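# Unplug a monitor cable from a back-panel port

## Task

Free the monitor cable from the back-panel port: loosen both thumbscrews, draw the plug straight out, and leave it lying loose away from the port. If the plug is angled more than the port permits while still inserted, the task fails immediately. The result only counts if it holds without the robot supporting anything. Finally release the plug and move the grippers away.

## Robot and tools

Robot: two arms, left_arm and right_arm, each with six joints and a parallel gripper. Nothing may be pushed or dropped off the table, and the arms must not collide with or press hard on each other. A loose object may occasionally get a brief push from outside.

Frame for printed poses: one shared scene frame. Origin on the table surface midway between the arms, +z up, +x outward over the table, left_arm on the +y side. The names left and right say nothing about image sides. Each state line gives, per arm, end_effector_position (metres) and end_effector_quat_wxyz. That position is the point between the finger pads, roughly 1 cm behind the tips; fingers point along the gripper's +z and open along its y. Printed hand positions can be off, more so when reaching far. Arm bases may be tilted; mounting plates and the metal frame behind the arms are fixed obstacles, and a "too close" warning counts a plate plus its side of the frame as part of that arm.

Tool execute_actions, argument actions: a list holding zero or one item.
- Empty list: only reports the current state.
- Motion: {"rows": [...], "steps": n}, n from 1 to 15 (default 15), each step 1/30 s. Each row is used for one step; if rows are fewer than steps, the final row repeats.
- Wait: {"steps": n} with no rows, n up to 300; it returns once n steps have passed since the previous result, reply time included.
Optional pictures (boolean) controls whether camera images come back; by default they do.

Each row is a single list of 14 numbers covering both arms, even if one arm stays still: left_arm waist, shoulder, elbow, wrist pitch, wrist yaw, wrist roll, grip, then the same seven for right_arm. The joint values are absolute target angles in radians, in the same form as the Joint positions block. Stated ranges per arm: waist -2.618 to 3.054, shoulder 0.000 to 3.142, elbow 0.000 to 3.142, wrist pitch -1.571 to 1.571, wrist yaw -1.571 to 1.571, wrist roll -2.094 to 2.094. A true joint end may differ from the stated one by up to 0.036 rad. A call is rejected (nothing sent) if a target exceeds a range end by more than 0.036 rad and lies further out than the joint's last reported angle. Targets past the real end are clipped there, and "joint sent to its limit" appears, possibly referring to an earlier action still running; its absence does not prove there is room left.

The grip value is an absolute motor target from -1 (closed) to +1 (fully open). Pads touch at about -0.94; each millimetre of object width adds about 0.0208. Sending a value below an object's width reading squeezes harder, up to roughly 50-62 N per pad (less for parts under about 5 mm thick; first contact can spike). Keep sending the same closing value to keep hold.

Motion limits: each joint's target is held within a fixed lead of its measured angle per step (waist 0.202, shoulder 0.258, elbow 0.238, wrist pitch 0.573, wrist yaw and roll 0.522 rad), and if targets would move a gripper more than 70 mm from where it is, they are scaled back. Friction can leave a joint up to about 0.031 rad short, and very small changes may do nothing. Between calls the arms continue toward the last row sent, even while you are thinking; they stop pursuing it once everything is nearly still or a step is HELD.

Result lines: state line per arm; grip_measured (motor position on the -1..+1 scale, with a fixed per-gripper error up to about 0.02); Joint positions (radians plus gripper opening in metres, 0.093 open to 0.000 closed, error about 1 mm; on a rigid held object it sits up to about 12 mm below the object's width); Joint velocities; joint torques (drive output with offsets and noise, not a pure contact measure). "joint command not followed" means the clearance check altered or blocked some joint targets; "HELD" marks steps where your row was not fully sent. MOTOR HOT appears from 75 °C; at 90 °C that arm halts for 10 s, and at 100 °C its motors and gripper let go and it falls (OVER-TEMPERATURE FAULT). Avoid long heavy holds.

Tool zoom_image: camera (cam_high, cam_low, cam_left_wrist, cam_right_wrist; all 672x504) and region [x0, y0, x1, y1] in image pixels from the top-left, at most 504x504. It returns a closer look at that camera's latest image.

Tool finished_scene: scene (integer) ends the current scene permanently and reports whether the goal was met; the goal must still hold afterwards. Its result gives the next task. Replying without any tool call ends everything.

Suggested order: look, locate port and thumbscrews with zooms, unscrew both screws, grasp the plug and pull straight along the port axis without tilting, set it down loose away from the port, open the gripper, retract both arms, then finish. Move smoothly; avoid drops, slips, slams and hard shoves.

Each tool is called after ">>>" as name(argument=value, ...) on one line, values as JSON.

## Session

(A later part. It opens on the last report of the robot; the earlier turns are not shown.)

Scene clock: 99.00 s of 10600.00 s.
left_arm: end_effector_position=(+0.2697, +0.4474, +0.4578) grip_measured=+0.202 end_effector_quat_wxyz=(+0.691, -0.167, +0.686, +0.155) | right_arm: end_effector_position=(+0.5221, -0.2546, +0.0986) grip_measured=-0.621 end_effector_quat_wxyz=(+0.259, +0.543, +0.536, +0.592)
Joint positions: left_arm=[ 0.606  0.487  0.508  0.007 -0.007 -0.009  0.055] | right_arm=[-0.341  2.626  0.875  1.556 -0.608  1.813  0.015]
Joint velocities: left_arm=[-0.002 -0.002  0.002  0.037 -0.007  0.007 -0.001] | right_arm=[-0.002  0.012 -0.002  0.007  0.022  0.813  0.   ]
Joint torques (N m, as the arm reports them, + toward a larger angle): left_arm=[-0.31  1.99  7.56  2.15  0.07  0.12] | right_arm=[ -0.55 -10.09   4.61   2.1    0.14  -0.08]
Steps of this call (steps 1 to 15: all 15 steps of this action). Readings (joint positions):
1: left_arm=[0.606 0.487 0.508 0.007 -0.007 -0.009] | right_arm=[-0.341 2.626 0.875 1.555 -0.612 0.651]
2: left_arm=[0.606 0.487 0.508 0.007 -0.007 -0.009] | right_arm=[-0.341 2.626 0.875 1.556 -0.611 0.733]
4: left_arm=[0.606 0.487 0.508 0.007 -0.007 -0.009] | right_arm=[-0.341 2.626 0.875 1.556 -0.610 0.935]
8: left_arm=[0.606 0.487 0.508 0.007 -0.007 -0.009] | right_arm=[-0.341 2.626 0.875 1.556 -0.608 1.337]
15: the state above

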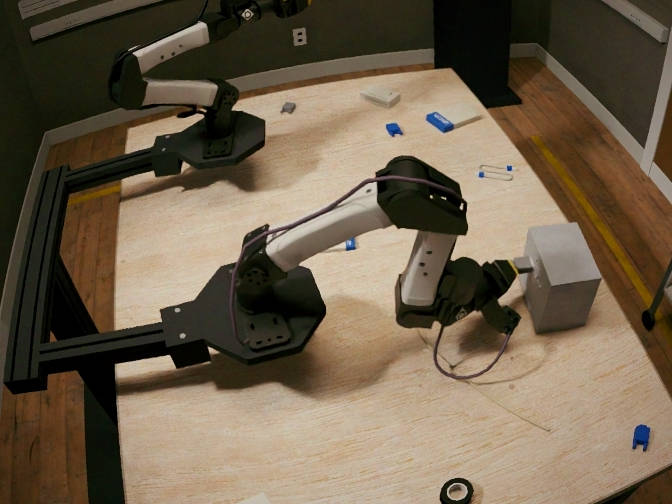

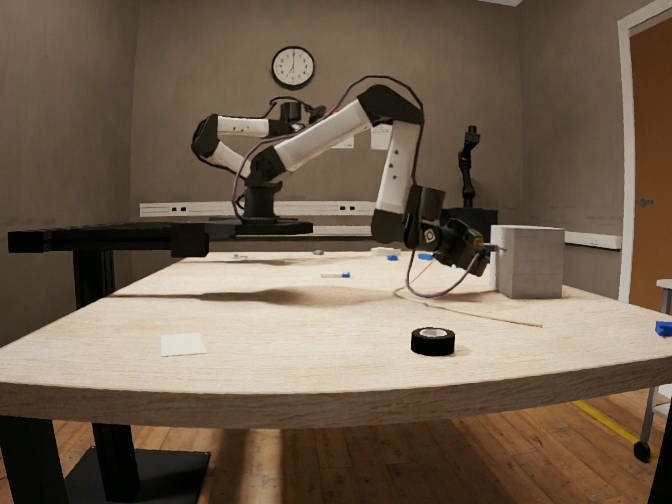

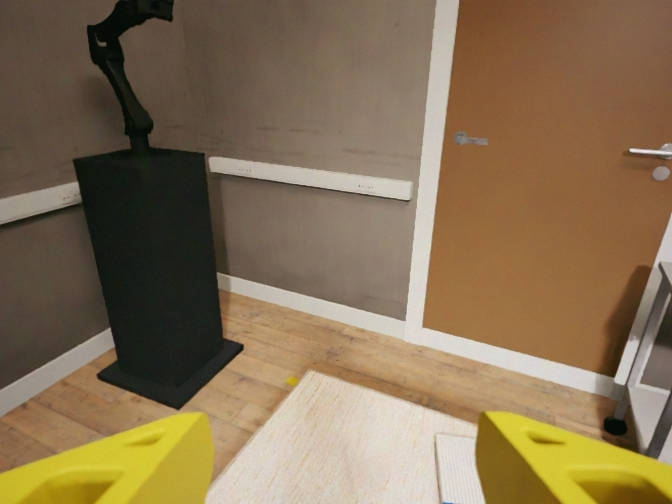

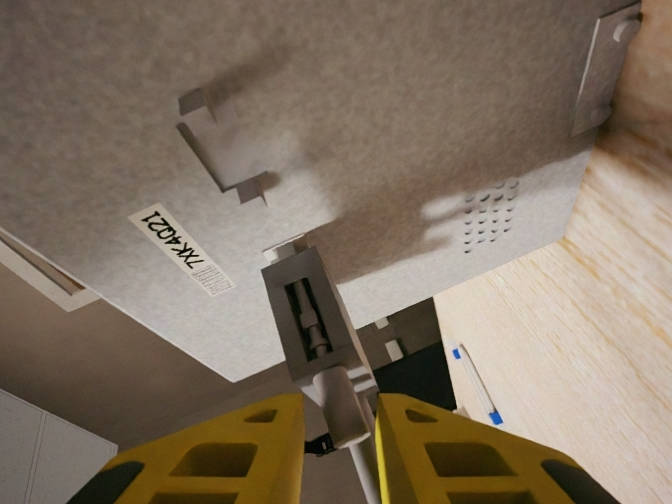

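>>> execute_actions(actions=[{"rows":[[0.6,0.5,0.5,0,0,0,0.2,-0.345,2.62,0.89,1.56,-0.6,2,-0.92],[0.6,0.5,0.5,0,0,0,0.2,-0.345,2.62,0.89,1.56,-0.6,0.45,-0.92]]}], pictures=false)

>>> execute_actions(actions=[{"rows":[[0.6,0.5,0.5,0,0,0,0.2,-0.345,2.62,0.89,1.56,-0.6,0.6,-0.62],[0.6,0.5,0.5,0,0,0,0.2,-0.345,2.62,0.89,1.56,-0.6,2.09,-0.62]]}], pictures=false)

>>> execute_actions(actions=[{"rows":[[0.6,0.5,0.5,0,0,0,0.2,-0.345,2.62,0.89,1.56,-0.6,2,-0.92],[0.6,0.5,0.5,0,0,0,0.2,-0.345,2.62,0.89,1.56,-0.6,0.45,-0.92]]}], pictures=false)

>>> execute_actions(actions=[{"rows":[[0.6,0.5,0.5,0,0,0,0.2,-0.345,2.62,0.89,1.56,-0.6,0.6,-0.62],[0.6,0.5,0.5,0,0,0,0.2,-0.345,2.62,0.89,1.56,-0.6,2.09,-0.62]]}], pictures=false)

>>> execute_actions(actions=[{"rows":[[0.6,0.5,0.5,0,0,0,0.2,-0.345,2.62,0.89,1.56,-0.6,2,-0.92],[0.6,0.5,0.5,0,0,0,0.2,-0.345,2.62,0.89,1.56,-0.6,0.45,-0.92]]}], pictures=false)

>>> execute_actions(actions=[{"rows":[[0.6,0.5,0.5,0,0,0,0.2,-0.345,2.62,0.89,1.56,-0.6,0.6,-0.62],[0.6,0.5,0.5,0,0,0,0.2,-0.345,2.62,0.89,1.56,-0.6,2.09,-0.62]]}], pictures=false)

>>> execute_actions(actions=[{"rows":[[0.6,0.5,0.5,0,0,0,0.2,-0.345,2.62,0.89,1.56,-0.6,2,-0.92],[0.6,0.5,0.5,0,0,0,0.2,-0.345,2.62,0.89,1.56,-0.6,0.45,-0.92]]}], pictures=false)

>>> execute_actions(actions=[{"rows":[[0.6,0.5,0.5,0,0,0,0.2,-0.345,2.62,0.89,1.56,-0.6,0.6,-0.62],[0.6,0.5,0.5,0,0,0,0.2,-0.345,2.62,0.89,1.56,-0.6,2.09,-0.62]]}], pictures=false)

>>> execute_actions(actions=[{"rows":[[0.6,0.5,0.5,0,0,0,0.2,-0.345,2.62,0.89,1.56,-0.6,2,-0.92],[0.6,0.5,0.5,0,0,0,0.2,-0.345,2.62,0.89,1.56,-0.6,0.45,-0.92]]}], pictures=false)

>>> execute_actions(actions=[{"rows":[[0.6,0.5,0.5,0,0,0,0.2,-0.345,2.62,0.89,1.56,-0.6,0.6,-0.62],[0.6,0.5,0.5,0,0,0,0.2,-0.345,2.62,0.89,1.56,-0.6,2.09,-0.62]]}], pictures=false)

>>> execute_actions(actions=[{"rows":[[0.6,0.5,0.5,0,0,0,0.2,-0.345,2.62,0.89,1.56,-0.6,2,-0.92],[0.6,0.5,0.5,0,0,0,0.2,-0.345,2.62,0.89,1.56,-0.6,0.45,-0.92]]}], pictures=false)

>>> execute_actions(actions=[{"rows":[[0.6,0.5,0.5,0,0,0,0.2,-0.345,2.62,0.89,1.56,-0.6,0.6,-0.62],[0.6,0.5,0.5,0,0,0,0.2,-0.345,2.62,0.89,1.56,-0.6,1.95,-0.62]]}])

>>> zoom_image(camera="cam_right_wrist", region=[230,230,470,480])

Scene clock: 117.40 s of 10600.00 s.
left_arm: end_effector_position=(+0.2697, +0.4474, +0.4578) grip_measured=+0.202 end_effector_quat_wxyz=(+0.691, -0.167, +0.686, +0.155) | right_arm: end_effector_position=(+0.5218, -0.2538, +0.0985) grip_measured=-0.909 end_effector_quat_wxyz=(+0.534, +0.170, +0.744, +0.363)
Joint positions: left_arm=[ 0.606  0.487  0.508  0.007 -0.007 -0.009  0.055] | right_arm=[-0.342  2.626  0.876  1.555 -0.614  0.684  0.002]
Joint velocities: left_arm=[-0.007  0.002  0.002 -0.037 -0.081  0.022  0.   ] | right_arm=[-0.012 -0.007 -0.012  0.051  0.007 -1.516  0.001]
Joint torques (N m, as the arm reports them, + toward a larger angle): left_arm=[-0.25  1.91  7.58  2.16  0.04  0.12] | right_arm=[ -0.32 -10.16   4.78   2.13   0.25  -0.36]
Steps of this call (steps 1 to 30: the robot went on to your last target; steps 31 to 90: nothing new was sent; then 14.90 s passed at rest; steps 91 to 105: all 15 steps of this action). Readings (joint positions):
91: left_arm=[0.606 0.487 0.508 0.007 -0.007 -0.009] | right_arm=[-0.341 2.626 0.875 1.556 -0.608 1.953]
92: left_arm=[0.606 0.487 0.508 0.007 -0.007 -0.009] | right_arm=[-0.341 2.626 0.876 1.552 -0.607 1.871]
94: left_arm=[0.606 0.487 0.508 0.007 -0.007 -0.009] | right_arm=[-0.341 2.626 0.876 1.551 -0.608 1.672]
98: left_arm=[0.606 0.487 0.508 0.007 -0.007 -0.009] | right_arm=[-0.341 2.626 0.876 1.551 -0.611 1.279]
105: the state above

Scene clock: 117.90 s of 10600.00 s.
left_arm: end_effector_position=(+0.2697, +0.4474, +0.4578) grip_measured=+0.202 end_effector_quat_wxyz=(+0.691, -0.167, +0.686, +0.155) | right_arm: end_effector_position=(+0.5224, -0.2551, +0.0989) grip_measured=-0.621 end_effector_quat_wxyz=(+0.231, +0.568, +0.509, +0.604)
Joint positions: left_arm=[ 0.606  0.487  0.508  0.007 -0.007 -0.009  0.055] | right_arm=[-0.342  2.626  0.876  1.556 -0.608  1.909  0.015]
Joint velocities: left_arm=[-0.007 -0.007 -0.002  0.007 -0.007 -0.037  0.   ] | right_arm=[-0.012 -0.007  0.002 -0.022  0.007  1.209  0.   ]
Joint torques (N m, as the arm reports them, + toward a larger angle): left_arm=[-0.33  1.95  7.58  2.18  0.08  0.14] | right_arm=[ -0.45 -10.04   4.81   2.08   0.12  -0.03]
Steps of this call (steps 1 to 15: all 15 steps of this action). Readings (joint positions):
1: left_arm=[0.606 0.487 0.508 0.007 -0.007 -0.009] | right_arm=[-0.342 2.626 0.876 1.555 -0.615 0.664]
2: left_arm=[0.606 0.487 0.508 0.007 -0.007 -0.009] | right_arm=[-0.342 2.626 0.876 1.556 -0.613 0.747]
4: left_arm=[0.606 0.487 0.508 0.007 -0.007 -0.009] | right_arm=[-0.342 2.626 0.876 1.557 -0.611 0.948]
8: left_arm=[0.606 0.487 0.508 0.007 -0.007 -0.009] | right_arm=[-0.342 2.626 0.876 1.556 -0.609 1.350]
15: the state above

Scene clock: 118.40 s of 10600.00 s.
left_arm: end_effector_position=(+0.2697, +0.4474, +0.4578) grip_measured=+0.202 end_effector_quat_wxyz=(+0.691, -0.167, +0.686, +0.155) | right_arm: end_effector_position=(+0.5221, -0.2539, +0.0986) grip_measured=-0.909 end_effector_quat_wxyz=(+0.536, +0.166, +0.745, +0.360)
Joint positions: left_arm=[ 0.606  0.487  0.508  0.007 -0.007 -0.009  0.055] | right_arm=[-0.342  2.626  0.877  1.555 -0.614  0.674  0.002]
Joint velocities: left_arm=[-0.007  0.022 -0.002 -0.037 -0.051 -0.007  0.   ] | right_arm=[-0.012  0.002 -0.002 -0.081 -0.066 -1.429 -0.001]
Joint torques (N m, as the arm reports them, + toward a larger angle): left_arm=[-0.26  1.95  7.63  2.16  0.06  0.12] | right_arm=[ -0.52 -10.07   4.42   2.     0.32  -0.33]
Steps of this call (steps 1 to 15: all 15 steps of this action). Readings (joint positions):
1: left_arm=[0.606 0.487 0.508 0.007 -0.007 -0.009] | right_arm=[-0.342 2.626 0.876 1.556 -0.608 1.930]
2: left_arm=[0.606 0.487 0.508 0.007 -0.007 -0.009] | right_arm=[-0.342 2.626 0.876 1.550 -0.607 1.849]
4: left_arm=[0.606 0.487 0.508 0.007 -0.007 -0.009] | right_arm=[-0.342 2.626 0.877 1.550 -0.608 1.649]
8: left_arm=[0.606 0.487 0.508 0.007 -0.007 -0.009] | right_arm=[-0.342 2.626 0.877 1.551 -0.610 1.256]
15: the state above

Scene clock: 118.90 s of 10600.00 s.
left_arm: end_effector_position=(+0.2697, +0.4474, +0.4578) grip_measured=+0.202 end_effector_quat_wxyz=(+0.691, -0.167, +0.686, +0.155) | right_arm: end_effector_position=(+0.5225, -0.2549, +0.0989) grip_measured=-0.621 end_effector_quat_wxyz=(+0.232, +0.567, +0.511, +0.603)
Joint positions: left_arm=[ 0.606  0.487  0.508  0.007 -0.007 -0.009  0.055] | right_arm=[-0.342  2.626  0.877  1.557 -0.608  1.906  0.015]
Joint velocities: left_arm=[-0.002 -0.002  0.002  0.095  0.095 -0.081  0.002] | right_arm=[-0.032  0.022 -0.002 -0.007 -0.037  1.238 -0.   ]
Joint torques (N m, as the arm reports them, + toward a larger angle): left_arm=[-0.31  1.95  7.6   2.17  0.07  0.12] | right_arm=[ -0.5  -10.23   4.82   2.08   0.16  -0.04]
Steps of this call (steps 1 to 15: all 15 steps of this action). Readings (joint positions):
1: left_arm=[0.606 0.487 0.508 0.007 -0.007 -0.009] | right_arm=[-0.342 2.626 0.877 1.556 -0.614 0.656]
2: left_arm=[0.606 0.487 0.508 0.007 -0.007 -0.009] | right_arm=[-0.342 2.626 0.877 1.557 -0.613 0.738]
4: left_arm=[0.606 0.487 0.508 0.007 -0.007 -0.009] | right_arm=[-0.342 2.626 0.877 1.558 -0.611 0.940]
8: left_arm=[0.606 0.487 0.508 0.007 -0.007 -0.009] | right_arm=[-0.342 2.626 0.877 1.557 -0.609 1.342]
15: the state above

Scene clock: 119.40 s of 10600.00 s.
left_arm: end_effector_position=(+0.2697, +0.4474, +0.4578) grip_measured=+0.202 end_effector_quat_wxyz=(+0.691, -0.167, +0.686, +0.155) | right_arm: end_effector_position=(+0.5220, -0.2538, +0.0984) grip_measured=-0.909 end_effector_quat_wxyz=(+0.536, +0.166, +0.745, +0.360)
Joint positions: left_arm=[ 0.606  0.487  0.508  0.007 -0.007 -0.009  0.055] | right_arm=[-0.341  2.626  0.877  1.555 -0.613  0.672  0.002]
Joint velocities: left_arm=[-0.002 -0.012  0.017 -0.007  0.022  0.022 -0.001] | right_arm=[-0.002 -0.007  0.007  0.081 -0.022 -1.297 -0.   ]
Joint torques (N m, as the arm reports them, + toward a larger angle): left_arm=[-0.37  1.8   7.65  2.13  0.05  0.13] | right_arm=[ -0.55 -10.02   4.45   2.17   0.15  -0.36]
Steps of this call (steps 1 to 15: all 15 steps of this action). Readings (joint positions):
1: left_arm=[0.606 0.487 0.508 0.007 -0.007 -0.009] | right_arm=[-0.342 2.626 0.877 1.556 -0.608 1.927]
2: left_arm=[0.606 0.487 0.508 0.007 -0.007 -0.009] | right_arm=[-0.341 2.626 0.877 1.551 -0.607 1.846]
4: left_arm=[0.606 0.487 0.508 0.007 -0.007 -0.009] | right_arm=[-0.341 2.626 0.877 1.551 -0.608 1.647]
8: left_arm=[0.606 0.487 0.508 0.007 -0.007 -0.009] | right_arm=[-0.341 2.626 0.877 1.551 -0.610 1.253]
15: the state above

Scene clock: 119.90 s of 10600.00 s.
left_arm: end_effector_position=(+0.2697, +0.4474, +0.4578) grip_measured=+0.202 end_effector_quat_wxyz=(+0.691, -0.167, +0.686, +0.155) | right_arm: end_effector_position=(+0.5224, -0.2549, +0.0987) grip_measured=-0.621 end_effector_quat_wxyz=(+0.232, +0.567, +0.511, +0.603)
Joint positions: left_arm=[ 0.606  0.487  0.508  0.007 -0.007 -0.009  0.055] | right_arm=[-0.342  2.626  0.877  1.557 -0.608  1.906  0.015]
Joint velocities: left_arm=[-0.012 -0.002 -0.012 -0.007 -0.037 -0.051  0.   ] | right_arm=[-0.007 -0.012 -0.002 -0.007 -0.095  1.223  0.001]
Joint torques (N m, as the arm reports them, + toward a larger angle): left_arm=[-0.35  2.03  7.42  2.13  0.05  0.11] | right_arm=[ -0.45 -10.     4.44   2.07   0.1   -0.08]
Steps of this call (steps 1 to 15: all 15 steps of this action). Readings (joint positions):
1: left_arm=[0.606 0.487 0.508 0.007 -0.007 -0.009] | right_arm=[-0.342 2.626 0.877 1.556 -0.614 0.655]
2: left_arm=[0.606 0.487 0.508 0.007 -0.007 -0.009] | right_arm=[-0.342 2.626 0.877 1.557 -0.612 0.738]
4: left_arm=[0.606 0.487 0.508 0.007 -0.007 -0.009] | right_arm=[-0.342 2.626 0.877 1.558 -0.610 0.939]
8: left_arm=[0.606 0.487 0.508 0.007 -0.007 -0.009] | right_arm=[-0.342 2.626 0.877 1.557 -0.609 1.342]
15: the state above

Scene clock: 120.40 s of 10600.00 s.
left_arm: end_effector_position=(+0.2697, +0.4474, +0.4578) grip_measured=+0.202 end_effector_quat_wxyz=(+0.691, -0.167, +0.686, +0.155) | right_arm: end_effector_position=(+0.5220, -0.2537, +0.0985) grip_measured=-0.909 end_effector_quat_wxyz=(+0.536, +0.166, +0.745, +0.360)
Joint positions: left_arm=[ 0.606  0.487  0.508  0.007 -0.007 -0.009  0.055] | right_arm=[-0.341  2.626  0.877  1.555 -0.614  0.672  0.002]
Joint velocities: left_arm=[-0.002  0.002  0.002 -0.066 -0.037 -0.007 -0.001] | right_arm=[ 0.007  0.017  0.002  0.037 -0.051 -1.311 -0.   ]
Joint torques (N m, as the arm reports them, + toward a larger angle): left_arm=[-0.33  1.9   7.63  2.13  0.1   0.15] | right_arm=[ -0.39 -10.32   4.78   2.13   0.18  -0.44]
Steps of this call (steps 1 to 15: all 15 steps of this action). Readings (joint positions):
1: left_arm=[0.606 0.487 0.508 0.007 -0.007 -0.009] | right_arm=[-0.342 2.626 0.877 1.556 -0.608 1.927]
2: left_arm=[0.606 0.487 0.508 0.007 -0.007 -0.009] | right_arm=[-0.341 2.626 0.877 1.552 -0.607 1.846]
4: left_arm=[0.606 0.487 0.508 0.007 -0.007 -0.009] | right_arm=[-0.341 2.626 0.877 1.551 -0.608 1.647]
8: left_arm=[0.606 0.487 0.508 0.007 -0.007 -0.009] | right_arm=[-0.341 2.626 0.877 1.552 -0.610 1.253]
15: the state above

Scene clock: 120.90 s of 10600.00 s.
left_arm: end_effector_position=(+0.2697, +0.4474, +0.4578) grip_measured=+0.202 end_effector_quat_wxyz=(+0.691, -0.167, +0.686, +0.155) | right_arm: end_effector_position=(+0.5224, -0.2549, +0.0987) grip_measured=-0.621 end_effector_quat_wxyz=(+0.232, +0.567, +0.511, +0.603)
Joint positions: left_arm=[ 0.606  0.487  0.508  0.007 -0.007 -0.009  0.055] | right_arm=[-0.342  2.626  0.877  1.557 -0.608  1.905  0.015]
Joint velocities: left_arm=[-0.012 -0.007  0.022 -0.022 -0.007 -0.051 -0.001] | right_arm=[-0.002 -0.007  0.002 -0.022  0.037  1.179  0.002]
Joint torques (N m, as the arm reports them, + toward a larger angle): left_arm=[-0.45  1.83  7.54  2.14  0.07  0.11] | right_arm=[ -0.63 -10.48   4.47   2.06   0.12   0.  ]
Steps of this call (steps 1 to 15: all 15 steps of this action). Readings (joint positions):
1: left_arm=[0.606 0.487 0.508 0.007 -0.007 -0.009] | right_arm=[-0.342 2.626 0.877 1.555 -0.615 0.655]
2: left_arm=[0.606 0.487 0.508 0.007 -0.007 -0.009] | right_arm=[-0.342 2.626 0.877 1.557 -0.613 0.738]
4: left_arm=[0.606 0.487 0.508 0.007 -0.007 -0.009] | right_arm=[-0.342 2.626 0.877 1.558 -0.611 0.939]
8: left_arm=[0.606 0.487 0.508 0.007 -0.007 -0.009] | right_arm=[-0.342 2.626 0.877 1.557 -0.608 1.342]
15: the state above

Scene clock: 121.40 s of 10600.00 s.
left_arm: end_effector_position=(+0.2697, +0.4474, +0.4578) grip_measured=+0.202 end_effector_quat_wxyz=(+0.691, -0.167, +0.686, +0.155) | right_arm: end_effector_position=(+0.5220, -0.2537, +0.0984) grip_measured=-0.909 end_effector_quat_wxyz=(+0.536, +0.166, +0.745, +0.360)
Joint positions: left_arm=[ 0.606  0.487  0.508  0.007 -0.007 -0.009  0.055] | right_arm=[-0.341  2.627  0.877  1.556 -0.614  0.673  0.002]
Joint velocities: left_arm=[ 0.002 -0.017  0.002 -0.007  0.066 -0.022  0.001] | right_arm=[-0.002 -0.007 -0.002  0.066 -0.022 -1.37   0.   ]
Joint torques (N m, as the arm reports them, + toward a larger angle): left_arm=[-0.28  1.87  7.57  2.18  0.05  0.13] | right_arm=[ -0.86 -10.43   4.47   2.11   0.28  -0.33]
Steps of this call (steps 1 to 15: all 15 steps of this action). Readings (joint positions):
1: left_arm=[0.606 0.487 0.508 0.007 -0.007 -0.009] | right_arm=[-0.342 2.626 0.877 1.556 -0.608 1.927]
2: left_arm=[0.606 0.487 0.508 0.007 -0.007 -0.009] | right_arm=[-0.341 2.627 0.877 1.551 -0.607 1.846]
4: left_arm=[0.606 0.487 0.508 0.007 -0.007 -0.009] | right_arm=[-0.341 2.627 0.877 1.552 -0.608 1.646]
8: left_arm=[0.606 0.487 0.508 0.007 -0.007 -0.009] | right_arm=[-0.341 2.627 0.877 1.552 -0.610 1.253]
15: the state above

Scene clock: 121.90 s of 10600.00 s.
left_arm: end_effector_position=(+0.2697, +0.4474, +0.4578) grip_measured=+0.202 end_effector_quat_wxyz=(+0.691, -0.167, +0.686, +0.155) | right_arm: end_effector_position=(+0.5224, -0.2548, +0.0986) grip_measured=-0.621 end_effector_quat_wxyz=(+0.232, +0.567, +0.511, +0.603)
Joint positions: left_arm=[ 0.606  0.487  0.508  0.007 -0.007 -0.009  0.055] | right_arm=[-0.342  2.627  0.877  1.557 -0.608  1.905  0.015]
Joint velocities: left_arm=[ 0.002  0.007 -0.002  0.007  0.037 -0.037 -0.   ] | right_arm=[-0.002  0.012  0.002 -0.051 -0.037  1.15  -0.   ]
Joint torques (N m, as the arm reports them, + toward a larger angle): left_arm=[-0.46  1.95  7.56  2.14  0.04  0.13] | right_arm=[ -0.5  -10.23   4.54   2.09   0.15  -0.1 ]
Steps of this call (steps 1 to 15: all 15 steps of this action). Readings (joint positions):
1: left_arm=[0.606 0.487 0.508 0.007 -0.007 -0.009] | right_arm=[-0.342 2.627 0.877 1.556 -0.614 0.656]
2: left_arm=[0.606 0.487 0.508 0.007 -0.007 -0.009] | right_arm=[-0.342 2.627 0.877 1.558 -0.613 0.738]
4: left_arm=[0.606 0.487 0.508 0.007 -0.007 -0.009] | right_arm=[-0.342 2.627 0.877 1.558 -0.611 0.939]
8: left_arm=[0.606 0.487 0.508 0.007 -0.007 -0.009] | right_arm=[-0.342 2.627 0.877 1.558 -0.609 1.342]
15: the state above

Scene clock: 122.40 s of 10600.00 s.
left_arm: end_effector_position=(+0.2697, +0.4474, +0.4578) grip_measured=+0.202 end_effector_quat_wxyz=(+0.691, -0.167, +0.686, +0.155) | right_arm: end_effector_position=(+0.5221, -0.2538, +0.0985) grip_measured=-0.909 end_effector_quat_wxyz=(+0.537, +0.166, +0.745, +0.360)
Joint positions: left_arm=[ 0.606  0.487  0.508  0.007 -0.007 -0.009  0.055] | right_arm=[-0.341  2.627  0.877  1.556 -0.613  0.673  0.002]
Joint velocities: left_arm=[-0.002  0.002 -0.002 -0.051  0.037 -0.081  0.   ] | right_arm=[-0.007  0.002 -0.032  0.037 -0.037 -1.341  0.   ]
Joint torques (N m, as the arm reports them, + toward a larger angle): left_arm=[-0.34  1.94  7.63  2.16  0.04  0.11] | right_arm=[ -0.49 -10.11   4.68   2.08   0.17  -0.39]
Steps of this call (steps 1 to 15: all 15 steps of this action). Readings (joint positions):
1: left_arm=[0.606 0.487 0.508 0.007 -0.007 -0.009] | right_arm=[-0.342 2.627 0.877 1.556 -0.608 1.927]
2: left_arm=[0.606 0.487 0.508 0.007 -0.007 -0.009] | right_arm=[-0.341 2.627 0.877 1.552 -0.607 1.846]
4: left_arm=[0.606 0.487 0.508 0.007 -0.007 -0.009] | right_arm=[-0.341 2.627 0.877 1.552 -0.608 1.646]
8: left_arm=[0.606 0.487 0.508 0.007 -0.007 -0.009] | right_arm=[-0.341 2.627 0.877 1.552 -0.610 1.253]
15: the state above

Scene clock: 122.90 s of 10600.00 s.
left_arm: end_effector_position=(+0.2697, +0.4474, +0.4578) grip_measured=+0.202 end_effector_quat_wxyz=(+0.691, -0.167, +0.686, +0.155) | right_arm: end_effector_position=(+0.5225, -0.2547, +0.0986) grip_measured=-0.621 end_effector_quat_wxyz=(+0.259, +0.543, +0.536, +0.592)
Joint positions: left_arm=[ 0.606  0.487  0.508  0.007 -0.007 -0.009  0.055] | right_arm=[-0.341  2.627  0.877  1.557 -0.608  1.815  0.015]
Joint velocities: left_arm=[ 0.002 -0.007  0.007  0.022  0.022 -0.007 -0.   ] | right_arm=[-0.007 -0.017  0.002  0.022  0.022  0.945  0.   ]
Joint torques (N m, as the arm reports them, + toward a larger angle): left_arm=[-0.3   1.83  7.67  2.17  0.04  0.14] | right_arm=[ -0.62 -10.36   4.56   2.12   0.13  -0.1 ]
Steps of this call (steps 1 to 15: all 15 steps of this action). Readings (joint positions):
1: left_arm=[0.606 0.487 0.508 0.007 -0.007 -0.009] | right_arm=[-0.341 2.627 0.877 1.556 -0.614 0.656]
2: left_arm=[0.606 0.487 0.508 0.007 -0.007 -0.009] | right_arm=[-0.341 2.627 0.877 1.557 -0.612 0.738]
4: left_arm=[0.606 0.487 0.508 0.007 -0.007 -0.009] | right_arm=[-0.341 2.627 0.877 1.558 -0.610 0.940]
8: left_arm=[0.606 0.487 0.508 0.007 -0.007 -0.009] | right_arm=[-0.341 2.627 0.877 1.557 -0.608 1.342]
15: the state above

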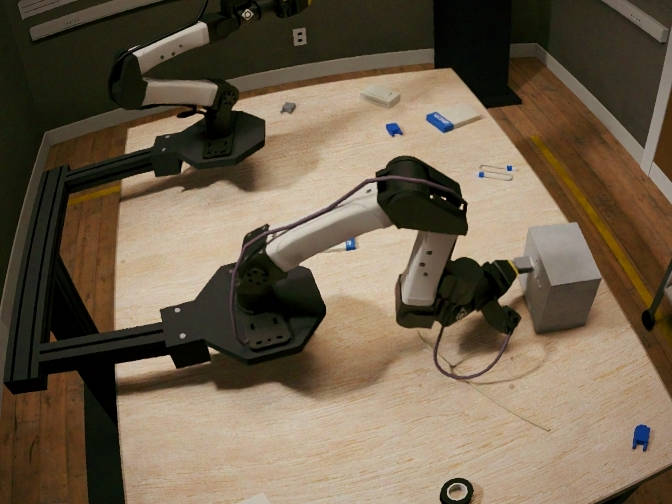

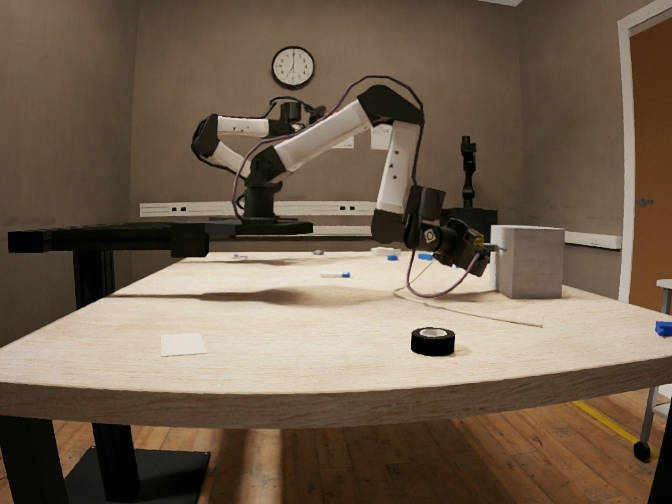

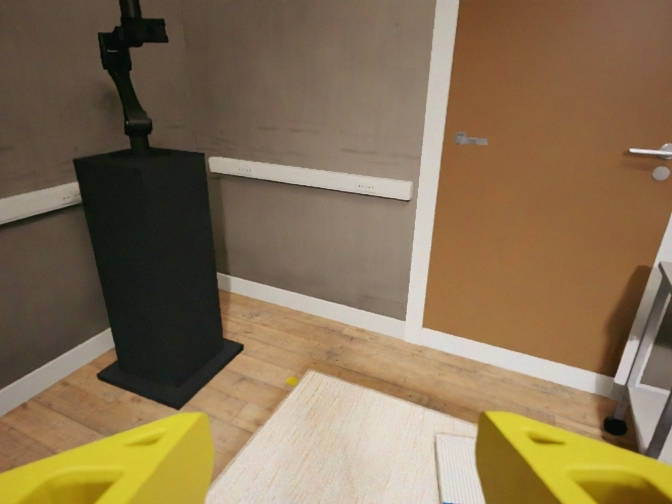

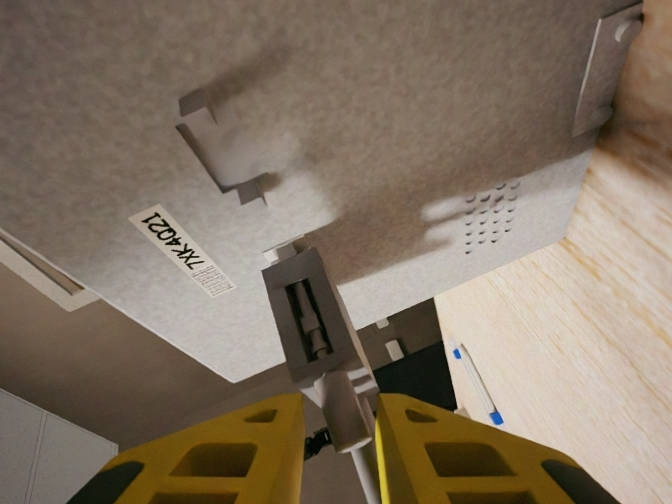

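Region (230, 230, 470, 480) of cam_right_wrist's 672x504 image, scaled by 2.016, with more detail than that image has; it fills the left 484 columns of this view, and the rest is white.

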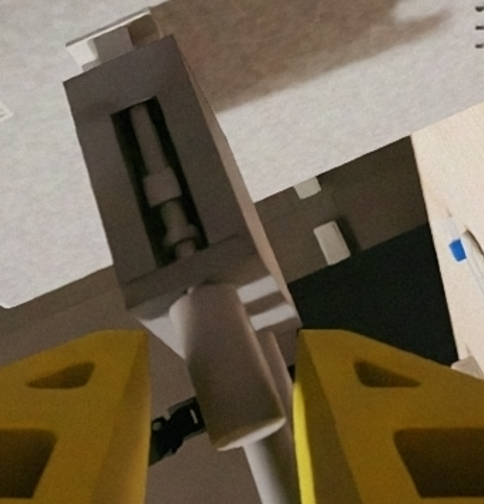

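The screw is backing out; continuing.

>>> execute_actions(actions=[{"rows":[[0.6,0.5,0.5,0,0,0,0.2,-0.345,2.62,0.89,1.56,-0.6,2,-0.9],[0.6,0.5,0.5,0,0,0,0.2,-0.345,2.62,0.89,1.56,-0.6,0.45,-0.9]]}], pictures=false)

>>> execute_actions(actions=[{"rows":[[0.6,0.5,0.5,0,0,0,0.2,-0.345,2.62,0.89,1.56,-0.6,0.6,-0.62],[0.6,0.5,0.5,0,0,0,0.2,-0.345,2.62,0.89,1.56,-0.6,2.09,-0.62]]}], pictures=false)

>>> execute_actions(actions=[{"rows":[[0.6,0.5,0.5,0,0,0,0.2,-0.345,2.62,0.89,1.56,-0.6,2,-0.9],[0.6,0.5,0.5,0,0,0,0.2,-0.345,2.62,0.89,1.56,-0.6,0.45,-0.9]]}], pictures=false)

>>> execute_actions(actions=[{"rows":[[0.6,0.5,0.5,0,0,0,0.2,-0.345,2.62,0.89,1.56,-0.6,0.6,-0.62],[0.6,0.5,0.5,0,0,0,0.2,-0.345,2.62,0.89,1.56,-0.6,2.09,-0.62]]}], pictures=false)

>>> execute_actions(actions=[{"rows":[[0.6,0.5,0.5,0,0,0,0.2,-0.345,2.62,0.89,1.56,-0.6,2,-0.9],[0.6,0.5,0.5,0,0,0,0.2,-0.345,2.62,0.89,1.56,-0.6,0.45,-0.9]]}], pictures=false)

>>> execute_actions(actions=[{"rows":[[0.6,0.5,0.5,0,0,0,0.2,-0.345,2.62,0.89,1.56,-0.6,0.6,-0.62],[0.6,0.5,0.5,0,0,0,0.2,-0.345,2.62,0.89,1.56,-0.6,2.09,-0.62]]}], pictures=false)

>>> execute_actions(actions=[{"rows":[[0.6,0.5,0.5,0,0,0,0.2,-0.345,2.62,0.89,1.56,-0.6,2,-0.9],[0.6,0.5,0.5,0,0,0,0.2,-0.345,2.62,0.89,1.56,-0.6,0.45,-0.9]]}], pictures=false)

>>> execute_actions(actions=[{"rows":[[0.6,0.5,0.5,0,0,0,0.2,-0.345,2.62,0.89,1.56,-0.6,0.6,-0.62],[0.6,0.5,0.5,0,0,0,0.2,-0.345,2.62,0.89,1.56,-0.6,2.09,-0.62]]}], pictures=false)

>>> execute_actions(actions=[{"rows":[[0.6,0.5,0.5,0,0,0,0.2,-0.345,2.62,0.89,1.56,-0.6,2,-0.9],[0.6,0.5,0.5,0,0,0,0.2,-0.345,2.62,0.89,1.56,-0.6,0.45,-0.9]]}], pictures=false)

>>> execute_actions(actions=[{"rows":[[0.6,0.5,0.5,0,0,0,0.2,-0.345,2.62,0.89,1.56,-0.6,0.6,-0.62],[0.6,0.5,0.5,0,0,0,0.2,-0.345,2.62,0.89,1.56,-0.6,2.09,-0.62]]}], pictures=false)

>>> execute_actions(actions=[{"rows":[[0.6,0.5,0.5,0,0,0,0.2,-0.345,2.62,0.89,1.56,-0.6,2,-0.9],[0.6,0.5,0.5,0,0,0,0.2,-0.345,2.62,0.89,1.56,-0.6,0.45,-0.9]]}], pictures=false)

>>> execute_actions(actions=[{"rows":[[0.6,0.5,0.5,0,0,0,0.2,-0.345,2.62,0.89,1.56,-0.6,0.6,-0.62],[0.6,0.5,0.5,0,0,0,0.2,-0.345,2.62,0.89,1.56,-0.6,1.95,-0.62]]}])

>>> zoom_image(camera="cam_right_wrist", region=[230,230,470,480])

Scene clock: 140.77 s of 10600.00 s.
left_arm: end_effector_position=(+0.2697, +0.4474, +0.4578) grip_measured=+0.202 end_effector_quat_wxyz=(+0.691, -0.167, +0.686, +0.155) | right_arm: end_effector_position=(+0.5223, -0.2543, +0.0984) grip_measured=-0.890 end_effector_quat_wxyz=(+0.535, +0.170, +0.744, +0.362)
Joint positions: left_arm=[ 0.606  0.487  0.508  0.007 -0.007 -0.009  0.055] | right_arm=[-0.341  2.627  0.877  1.556 -0.611  0.683  0.002]
Joint velocities: left_arm=[-0.017 -0.002  0.012  0.007 -0.037 -0.066  0.001] | right_arm=[ 0.012 -0.007 -0.002  0.007 -0.007 -1.429 -0.   ]
Joint torques (N m, as the arm reports them, + toward a larger angle): left_arm=[-0.49  2.01  7.69  2.15  0.07  0.12] | right_arm=[ -0.35 -10.21   4.59   2.12   0.22  -0.38]
Steps of this call (steps 1 to 30: the robot went on to your last target; steps 31 to 90: nothing new was sent; then 14.37 s passed at rest; steps 91 to 105: all 15 steps of this action). Readings (joint positions):
91: left_arm=[0.606 0.487 0.508 0.007 -0.007 -0.009] | right_arm=[-0.341 2.627 0.877 1.556 -0.608 1.953]
92: left_arm=[0.606 0.487 0.508 0.007 -0.007 -0.009] | right_arm=[-0.341 2.627 0.877 1.552 -0.607 1.871]
94: left_arm=[0.606 0.487 0.508 0.007 -0.007 -0.009] | right_arm=[-0.341 2.627 0.877 1.552 -0.609 1.672]
98: left_arm=[0.606 0.487 0.508 0.007 -0.007 -0.009] | right_arm=[-0.341 2.627 0.877 1.552 -0.611 1.277]
105: the state above

Scene clock: 141.27 s of 10600.00 s.
left_arm: end_effector_position=(+0.2697, +0.4474, +0.4578) grip_measured=+0.202 end_effector_quat_wxyz=(+0.691, -0.167, +0.686, +0.155) | right_arm: end_effector_position=(+0.5225, -0.2548, +0.0985) grip_measured=-0.621 end_effector_quat_wxyz=(+0.231, +0.568, +0.510, +0.604)
Joint positions: left_arm=[ 0.606  0.487  0.508  0.007 -0.007 -0.009  0.055] | right_arm=[-0.341  2.627  0.877  1.557 -0.608  1.909  0.015]
Joint velocities: left_arm=[-0.022  0.002 -0.012  0.037 -0.081  0.007 -0.001] | right_arm=[-0.012  0.002  0.007  0.051 -0.051  1.194  0.001]
Joint torques (N m, as the arm reports them, + toward a larger angle): left_arm=[-0.35  1.87  7.59  2.16  0.06  0.13] | right_arm=[ -0.64 -10.12   4.49   2.03   0.11  -0.1 ]
Steps of this call (steps 1 to 15: all 15 steps of this action). Readings (joint positions):
1: left_arm=[0.606 0.487 0.508 0.007 -0.007 -0.009] | right_arm=[-0.341 2.627 0.877 1.556 -0.612 0.664]
2: left_arm=[0.606 0.487 0.508 0.007 -0.007 -0.009] | right_arm=[-0.341 2.627 0.877 1.557 -0.611 0.746]
4: left_arm=[0.606 0.487 0.508 0.007 -0.007 -0.009] | right_arm=[-0.341 2.627 0.877 1.557 -0.610 0.947]
8: left_arm=[0.606 0.487 0.508 0.007 -0.007 -0.009] | right_arm=[-0.341 2.627 0.877 1.557 -0.608 1.350]
15: the state above

Scene clock: 141.77 s of 10600.00 s.
left_arm: end_effector_position=(+0.2697, +0.4474, +0.4578) grip_measured=+0.202 end_effector_quat_wxyz=(+0.691, -0.167, +0.686, +0.155) | right_arm: end_effector_position=(+0.5223, -0.2542, +0.0984) grip_measured=-0.890 end_effector_quat_wxyz=(+0.537, +0.167, +0.745, +0.359)
Joint positions: left_arm=[ 0.606  0.487  0.508  0.007 -0.007 -0.009  0.055] | right_arm=[-0.341  2.627  0.877  1.556 -0.611  0.672  0.002]
Joint velocities: left_arm=[-0.007 -0.002 -0.007  0.022  0.051 -0.022 -0.   ] | right_arm=[-0.007 -0.002 -0.012 -0.066 -0.051 -1.355 -0.001]
Joint torques (N m, as the arm reports them, + toward a larger angle): left_arm=[-0.29  1.84  7.57  2.18  0.05  0.13] | right_arm=[ -0.44 -10.44   4.54   2.03   0.21  -0.43]
Steps of this call (steps 1 to 15: all 15 steps of this action). Readings (joint positions):
1: left_arm=[0.606 0.487 0.508 0.007 -0.007 -0.009] | right_arm=[-0.341 2.627 0.877 1.556 -0.608 1.929]
2: left_arm=[0.606 0.487 0.508 0.007 -0.007 -0.009] | right_arm=[-0.341 2.627 0.877 1.552 -0.607 1.849]
4: left_arm=[0.606 0.487 0.508 0.007 -0.007 -0.009] | right_arm=[-0.341 2.627 0.877 1.552 -0.608 1.649]
8: left_arm=[0.606 0.487 0.508 0.007 -0.007 -0.009] | right_arm=[-0.341 2.627 0.877 1.552 -0.611 1.254]
15: the state above

Scene clock: 142.27 s of 10600.00 s.
left_arm: end_effector_position=(+0.2697, +0.4474, +0.4578) grip_measured=+0.202 end_effector_quat_wxyz=(+0.691, -0.167, +0.686, +0.155) | right_arm: end_effector_position=(+0.5225, -0.2548, +0.0985) grip_measured=-0.621 end_effector_quat_wxyz=(+0.232, +0.567, +0.511, +0.603)
Joint positions: left_arm=[ 0.606  0.487  0.508  0.007 -0.007 -0.009  0.055] | right_arm=[-0.341  2.627  0.877  1.557 -0.608  1.905  0.015]
Joint velocities: left_arm=[-0.017  0.002 -0.007 -0.022 -0.022 -0.007 -0.001] | right_arm=[-0.007  0.002  0.007 -0.022 -0.11   1.165 -0.001]
Joint torques (N m, as the arm reports them, + toward a larger angle): left_arm=[-0.29  1.9   7.56  2.15  0.07  0.14] | right_arm=[ -0.49 -10.19   4.55   2.09   0.13  -0.13]
Steps of this call (steps 1 to 15: all 15 steps of this action). Readings (joint positions):
1: left_arm=[0.606 0.487 0.508 0.007 -0.007 -0.009] | right_arm=[-0.341 2.627 0.877 1.556 -0.612 0.655]
2: left_arm=[0.606 0.487 0.508 0.007 -0.007 -0.009] | right_arm=[-0.341 2.627 0.877 1.557 -0.611 0.738]
4: left_arm=[0.606 0.487 0.508 0.007 -0.007 -0.009] | right_arm=[-0.341 2.627 0.877 1.557 -0.609 0.939]
8: left_arm=[0.606 0.487 0.508 0.007 -0.007 -0.009] | right_arm=[-0.341 2.627 0.877 1.557 -0.608 1.342]
15: the state above

Scene clock: 142.77 s of 10600.00 s.
left_arm: end_effector_position=(+0.2697, +0.4474, +0.4578) grip_measured=+0.202 end_effector_quat_wxyz=(+0.691, -0.167, +0.686, +0.155) | right_arm: end_effector_position=(+0.5223, -0.2543, +0.0984) grip_measured=-0.890 end_effector_quat_wxyz=(+0.537, +0.166, +0.745, +0.359)
Joint positions: left_arm=[ 0.606  0.487  0.508  0.007 -0.007 -0.009  0.055] | right_arm=[-0.341  2.627  0.877  1.556 -0.611  0.671  0.002]
Joint velocities: left_arm=[ 0.012  0.007 -0.002  0.007 -0.066 -0.007  0.   ] | right_arm=[ 0.002  0.002 -0.012  0.007 -0.037 -1.355 -0.001]
Joint torques (N m, as the arm reports them, + toward a larger angle): left_arm=[-0.34  1.97  7.63  2.16  0.06  0.11] | right_arm=[ -0.68 -10.21   4.44   2.12   0.3   -0.4 ]
Steps of this call (steps 1 to 15: all 15 steps of this action). Readings (joint positions):
1: left_arm=[0.606 0.487 0.508 0.007 -0.007 -0.009] | right_arm=[-0.341 2.627 0.877 1.556 -0.608 1.927]
2: left_arm=[0.606 0.487 0.508 0.007 -0.007 -0.009] | right_arm=[-0.341 2.627 0.877 1.552 -0.607 1.846]
4: left_arm=[0.606 0.487 0.508 0.007 -0.007 -0.009] | right_arm=[-0.341 2.627 0.877 1.552 -0.608 1.646]
8: left_arm=[0.606 0.487 0.508 0.007 -0.007 -0.009] | right_arm=[-0.341 2.627 0.877 1.552 -0.610 1.251]
15: the state above

Scene clock: 143.27 s of 10600.00 s.
left_arm: end_effector_position=(+0.2697, +0.4474, +0.4578) grip_measured=+0.202 end_effector_quat_wxyz=(+0.691, -0.167, +0.686, +0.155) | right_arm: end_effector_position=(+0.5225, -0.2548, +0.0985) grip_measured=-0.621 end_effector_quat_wxyz=(+0.232, +0.567, +0.511, +0.603)
Joint positions: left_arm=[ 0.606  0.487  0.508  0.007 -0.007 -0.009  0.055] | right_arm=[-0.341  2.627  0.877  1.557 -0.608  1.905  0.015]
Joint velocities: left_arm=[-0.002  0.002 -0.007  0.037 -0.007  0.037 -0.001] | right_arm=[ 0.007  0.012 -0.002  0.037 -0.081  1.209 -0.   ]
Joint torques (N m, as the arm reports them, + toward a larger angle): left_arm=[-0.39  1.89  7.68  2.14  0.06  0.11] | right_arm=[ -0.71 -10.11   4.6    2.08   0.12  -0.02]
Steps of this call (steps 1 to 15: all 15 steps of this action). Readings (joint positions):
1: left_arm=[0.606 0.487 0.508 0.007 -0.007 -0.009] | right_arm=[-0.341 2.627 0.877 1.556 -0.612 0.655]
2: left_arm=[0.606 0.487 0.508 0.007 -0.007 -0.009] | right_arm=[-0.341 2.627 0.877 1.557 -0.611 0.737]
4: left_arm=[0.606 0.487 0.508 0.007 -0.007 -0.009] | right_arm=[-0.341 2.627 0.877 1.558 -0.610 0.939]
8: left_arm=[0.606 0.487 0.508 0.007 -0.007 -0.009] | right_arm=[-0.341 2.627 0.877 1.557 -0.608 1.341]
15: the state above

Scene clock: 143.77 s of 10600.00 s.
left_arm: end_effector_position=(+0.2697, +0.4474, +0.4578) grip_measured=+0.202 end_effector_quat_wxyz=(+0.691, -0.167, +0.686, +0.155) | right_arm: end_effector_position=(+0.5223, -0.2542, +0.0984) grip_measured=-0.890 end_effector_quat_wxyz=(+0.537, +0.166, +0.745, +0.359)
Joint positions: left_arm=[ 0.606  0.487  0.508  0.007 -0.007 -0.009  0.055] | right_arm=[-0.341  2.627  0.877  1.556 -0.611  0.671  0.002]
Joint velocities: left_arm=[ 0.012 -0.012 -0.002 -0.037 -0.051  0.022  0.   ] | right_arm=[-0.022  0.007 -0.017 -0.037 -0.066 -1.253 -0.   ]
Joint torques (N m, as the arm reports them, + toward a larger angle): left_arm=[-0.44  1.97  7.65  2.14  0.06  0.14] | right_arm=[ -0.65 -10.16   4.52   2.07   0.28  -0.46]
Steps of this call (steps 1 to 15: all 15 steps of this action). Readings (joint positions):
1: left_arm=[0.606 0.487 0.508 0.007 -0.007 -0.009] | right_arm=[-0.341 2.627 0.877 1.556 -0.608 1.926]
2: left_arm=[0.606 0.487 0.508 0.007 -0.007 -0.009] | right_arm=[-0.341 2.627 0.877 1.552 -0.607 1.846]
4: left_arm=[0.606 0.487 0.508 0.007 -0.007 -0.009] | right_arm=[-0.341 2.627 0.877 1.552 -0.609 1.646]
8: left_arm=[0.606 0.487 0.508 0.007 -0.007 -0.009] | right_arm=[-0.341 2.627 0.877 1.552 -0.611 1.251]
15: the state above

Scene clock: 144.27 s of 10600.00 s.
left_arm: end_effector_position=(+0.2697, +0.4474, +0.4578) grip_measured=+0.202 end_effector_quat_wxyz=(+0.691, -0.167, +0.686, +0.155) | right_arm: end_effector_position=(+0.5225, -0.2548, +0.0985) grip_measured=-0.621 end_effector_quat_wxyz=(+0.232, +0.567, +0.511, +0.603)
Joint positions: left_arm=[ 0.606  0.487  0.508  0.007 -0.007 -0.009  0.055] | right_arm=[-0.341  2.627  0.877  1.557 -0.608  1.905  0.015]
Joint velocities: left_arm=[ 0.022 -0.007  0.017  0.007 -0.051 -0.022 -0.   ] | right_arm=[ 0.002 -0.017  0.002 -0.051  0.007  1.253 -0.001]
Joint torques (N m, as the arm reports them, + toward a larger angle): left_arm=[-0.35  1.93  7.61  2.16  0.07  0.14] | right_arm=[ -0.43 -10.18   4.65   2.08   0.14  -0.12]
Steps of this call (steps 1 to 15: all 15 steps of this action). Readings (joint positions):
1: left_arm=[0.606 0.487 0.508 0.007 -0.007 -0.009] | right_arm=[-0.341 2.627 0.877 1.556 -0.612 0.655]
2: left_arm=[0.606 0.487 0.508 0.007 -0.007 -0.009] | right_arm=[-0.341 2.627 0.877 1.557 -0.611 0.737]
4: left_arm=[0.606 0.487 0.508 0.007 -0.007 -0.009] | right_arm=[-0.341 2.627 0.877 1.557 -0.610 0.939]
8: left_arm=[0.606 0.487 0.508 0.007 -0.007 -0.009] | right_arm=[-0.341 2.627 0.877 1.557 -0.608 1.341]
15: the state above

Scene clock: 144.77 s of 10600.00 s.
left_arm: end_effector_position=(+0.2697, +0.4474, +0.4578) grip_measured=+0.202 end_effector_quat_wxyz=(+0.691, -0.167, +0.686, +0.155) | right_arm: end_effector_position=(+0.5223, -0.2542, +0.0984) grip_measured=-0.890 end_effector_quat_wxyz=(+0.537, +0.166, +0.745, +0.359)
Joint positions: left_arm=[ 0.606  0.487  0.508  0.007 -0.007 -0.009  0.055] | right_arm=[-0.341  2.627  0.877  1.556 -0.611  0.671  0.002]
Joint velocities: left_arm=[-0.007 -0.007  0.017 -0.081 -0.037 -0.007  0.   ] | right_arm=[-0.007  0.007  0.002 -0.007 -0.051 -1.341  0.001]
Joint torques (N m, as the arm reports them, + toward a larger angle): left_arm=[-0.39  2.04  7.56  2.16  0.05  0.18] | right_arm=[ -0.6  -10.14   4.81   2.16   0.18  -0.43]
Steps of this call (steps 1 to 15: all 15 steps of this action). Readings (joint positions):
1: left_arm=[0.606 0.487 0.508 0.007 -0.007 -0.009] | right_arm=[-0.341 2.627 0.877 1.556 -0.608 1.926]
2: left_arm=[0.606 0.487 0.508 0.007 -0.007 -0.009] | right_arm=[-0.341 2.627 0.877 1.552 -0.607 1.846]
4: left_arm=[0.606 0.487 0.508 0.007 -0.007 -0.009] | right_arm=[-0.341 2.627 0.877 1.552 -0.608 1.646]
8: left_arm=[0.606 0.487 0.508 0.007 -0.007 -0.009] | right_arm=[-0.341 2.627 0.877 1.552 -0.611 1.251]
15: the state above

Scene clock: 145.27 s of 10600.00 s.
left_arm: end_effector_position=(+0.2697, +0.4474, +0.4578) grip_measured=+0.202 end_effector_quat_wxyz=(+0.691, -0.167, +0.686, +0.155) | right_arm: end_effector_position=(+0.5226, -0.2548, +0.0986) grip_measured=-0.621 end_effector_quat_wxyz=(+0.232, +0.567, +0.511, +0.603)
Joint positions: left_arm=[ 0.606  0.487  0.508  0.007 -0.007 -0.009  0.055] | right_arm=[-0.341  2.627  0.877  1.557 -0.608  1.905  0.015]
Joint velocities: left_arm=[-0.017 -0.012  0.007 -0.066 -0.022 -0.007  0.001] | right_arm=[-0.017 -0.007 -0.017 -0.007 -0.081  1.238  0.   ]
Joint torques (N m, as the arm reports them, + toward a larger angle): left_arm=[-0.38  1.94  7.66  2.15  0.07  0.11] | right_arm=[ -0.56 -10.22   4.82   2.07   0.09  -0.1 ]
Steps of this call (steps 1 to 15: all 15 steps of this action). Readings (joint positions):
1: left_arm=[0.606 0.487 0.508 0.007 -0.007 -0.009] | right_arm=[-0.341 2.627 0.877 1.556 -0.612 0.655]
2: left_arm=[0.606 0.487 0.508 0.007 -0.007 -0.009] | right_arm=[-0.341 2.627 0.877 1.558 -0.611 0.737]
4: left_arm=[0.606 0.487 0.508 0.007 -0.007 -0.009] | right_arm=[-0.341 2.627 0.877 1.558 -0.610 0.939]
8: left_arm=[0.606 0.487 0.508 0.007 -0.007 -0.009] | right_arm=[-0.341 2.627 0.877 1.557 -0.608 1.341]
15: the state above

Scene clock: 145.77 s of 10600.00 s.
left_arm: end_effector_position=(+0.2697, +0.4474, +0.4578) grip_measured=+0.202 end_effector_quat_wxyz=(+0.691, -0.167, +0.686, +0.155) | right_arm: end_effector_position=(+0.5221, -0.2537, +0.0984) grip_measured=-0.890 end_effector_quat_wxyz=(+0.537, +0.165, +0.745, +0.360)
Joint positions: left_arm=[ 0.606  0.487  0.508  0.007 -0.007 -0.009  0.055] | right_arm=[-0.341  2.627  0.877  1.555 -0.614  0.672  0.002]
Joint velocities: left_arm=[-0.002 -0.017 -0.002 -0.007  0.022 -0.022 -0.001] | right_arm=[-0.002 -0.002 -0.017 -0.037 -0.051 -1.341 -0.   ]
Joint torques (N m, as the arm reports them, + toward a larger angle): left_arm=[-0.26  1.88  7.75  2.16  0.07  0.1 ] | right_arm=[ -0.63 -10.51   4.49   2.06   0.24  -0.35]
Steps of this call (steps 1 to 15: all 15 steps of this action). Readings (joint positions):
1: left_arm=[0.606 0.487 0.508 0.007 -0.007 -0.009] | right_arm=[-0.341 2.627 0.877 1.556 -0.608 1.926]
2: left_arm=[0.606 0.487 0.508 0.007 -0.007 -0.009] | right_arm=[-0.341 2.627 0.877 1.552 -0.607 1.846]
4: left_arm=[0.606 0.487 0.508 0.007 -0.007 -0.009] | right_arm=[-0.341 2.627 0.877 1.552 -0.609 1.646]
8: left_arm=[0.606 0.487 0.508 0.007 -0.007 -0.009] | right_arm=[-0.341 2.627 0.877 1.552 -0.611 1.251]
15: the state above

Scene clock: 146.27 s of 10600.00 s.
left_arm: end_effector_position=(+0.2697, +0.4474, +0.4578) grip_measured=+0.202 end_effector_quat_wxyz=(+0.691, -0.167, +0.686, +0.155) | right_arm: end_effector_position=(+0.5225, -0.2547, +0.0985) grip_measured=-0.621 end_effector_quat_wxyz=(+0.259, +0.543, +0.536, +0.592)
Joint positions: left_arm=[ 0.606  0.487  0.508  0.007 -0.007 -0.009  0.055] | right_arm=[-0.341  2.627  0.877  1.557 -0.608  1.814  0.015]
Joint velocities: left_arm=[-0.002 -0.007 -0.017 -0.037  0.051 -0.037 -0.   ] | right_arm=[-0.002 -0.007  0.002 -0.022 -0.022  0.886 -0.   ]
Joint torques (N m, as the arm reports them, + toward a larger angle): left_arm=[-0.27  1.96  7.6   2.16  0.06  0.13] | right_arm=[ -0.39 -10.39   4.54   2.13   0.12  -0.04]
Steps of this call (steps 1 to 15: all 15 steps of this action). Readings (joint positions):
1: left_arm=[0.606 0.487 0.508 0.007 -0.007 -0.009] | right_arm=[-0.341 2.627 0.877 1.556 -0.614 0.655]
2: left_arm=[0.606 0.487 0.508 0.007 -0.007 -0.009] | right_arm=[-0.341 2.627 0.877 1.557 -0.612 0.737]
4: left_arm=[0.606 0.487 0.508 0.007 -0.007 -0.009] | right_arm=[-0.341 2.627 0.877 1.558 -0.610 0.939]
8: left_arm=[0.606 0.487 0.508 0.007 -0.007 -0.009] | right_arm=[-0.341 2.627 0.877 1.557 -0.608 1.341]
15: the state above

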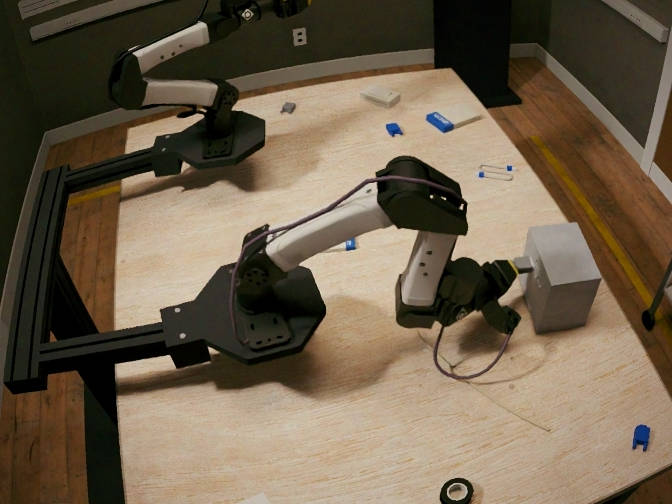

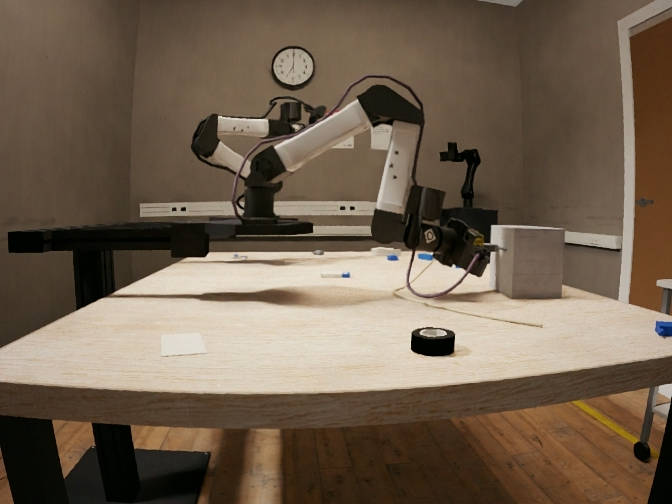

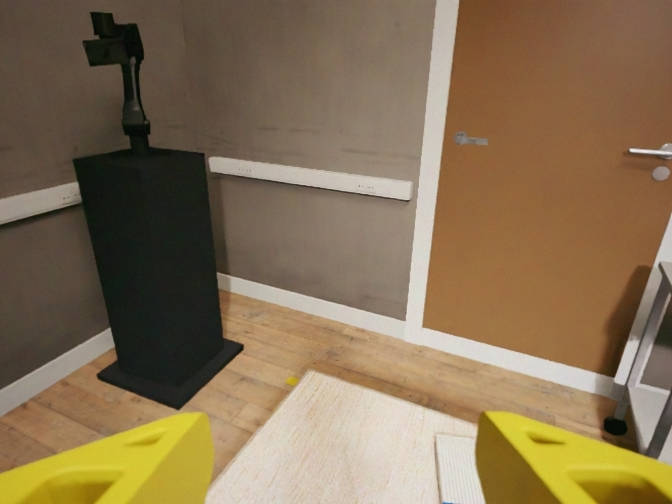

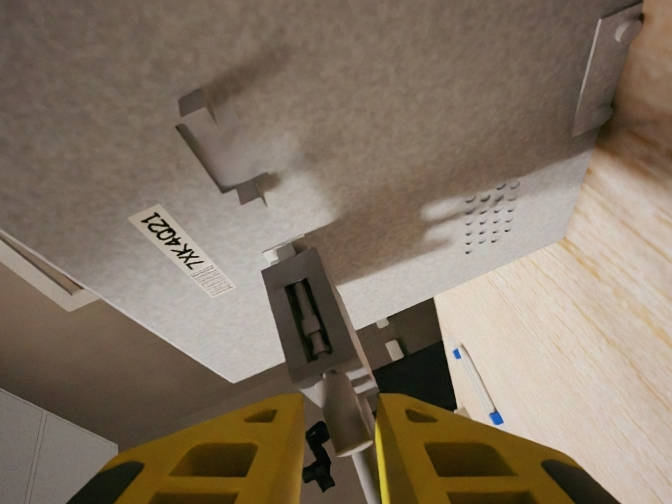

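Region (230, 230, 470, 480) of cam_right_wrist's 672x504 image, scaled by 2.016, with more detail than that image has; it fills the left 484 columns of this view, and the rest is white.

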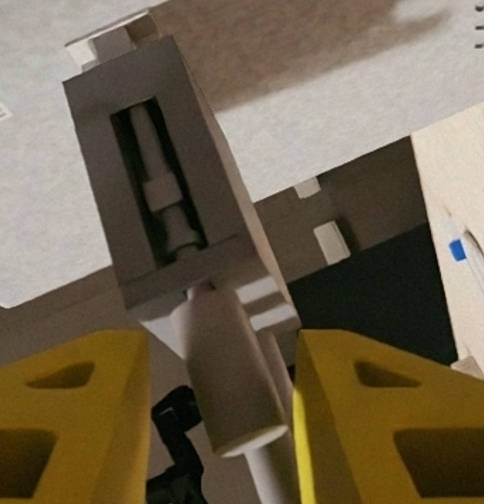

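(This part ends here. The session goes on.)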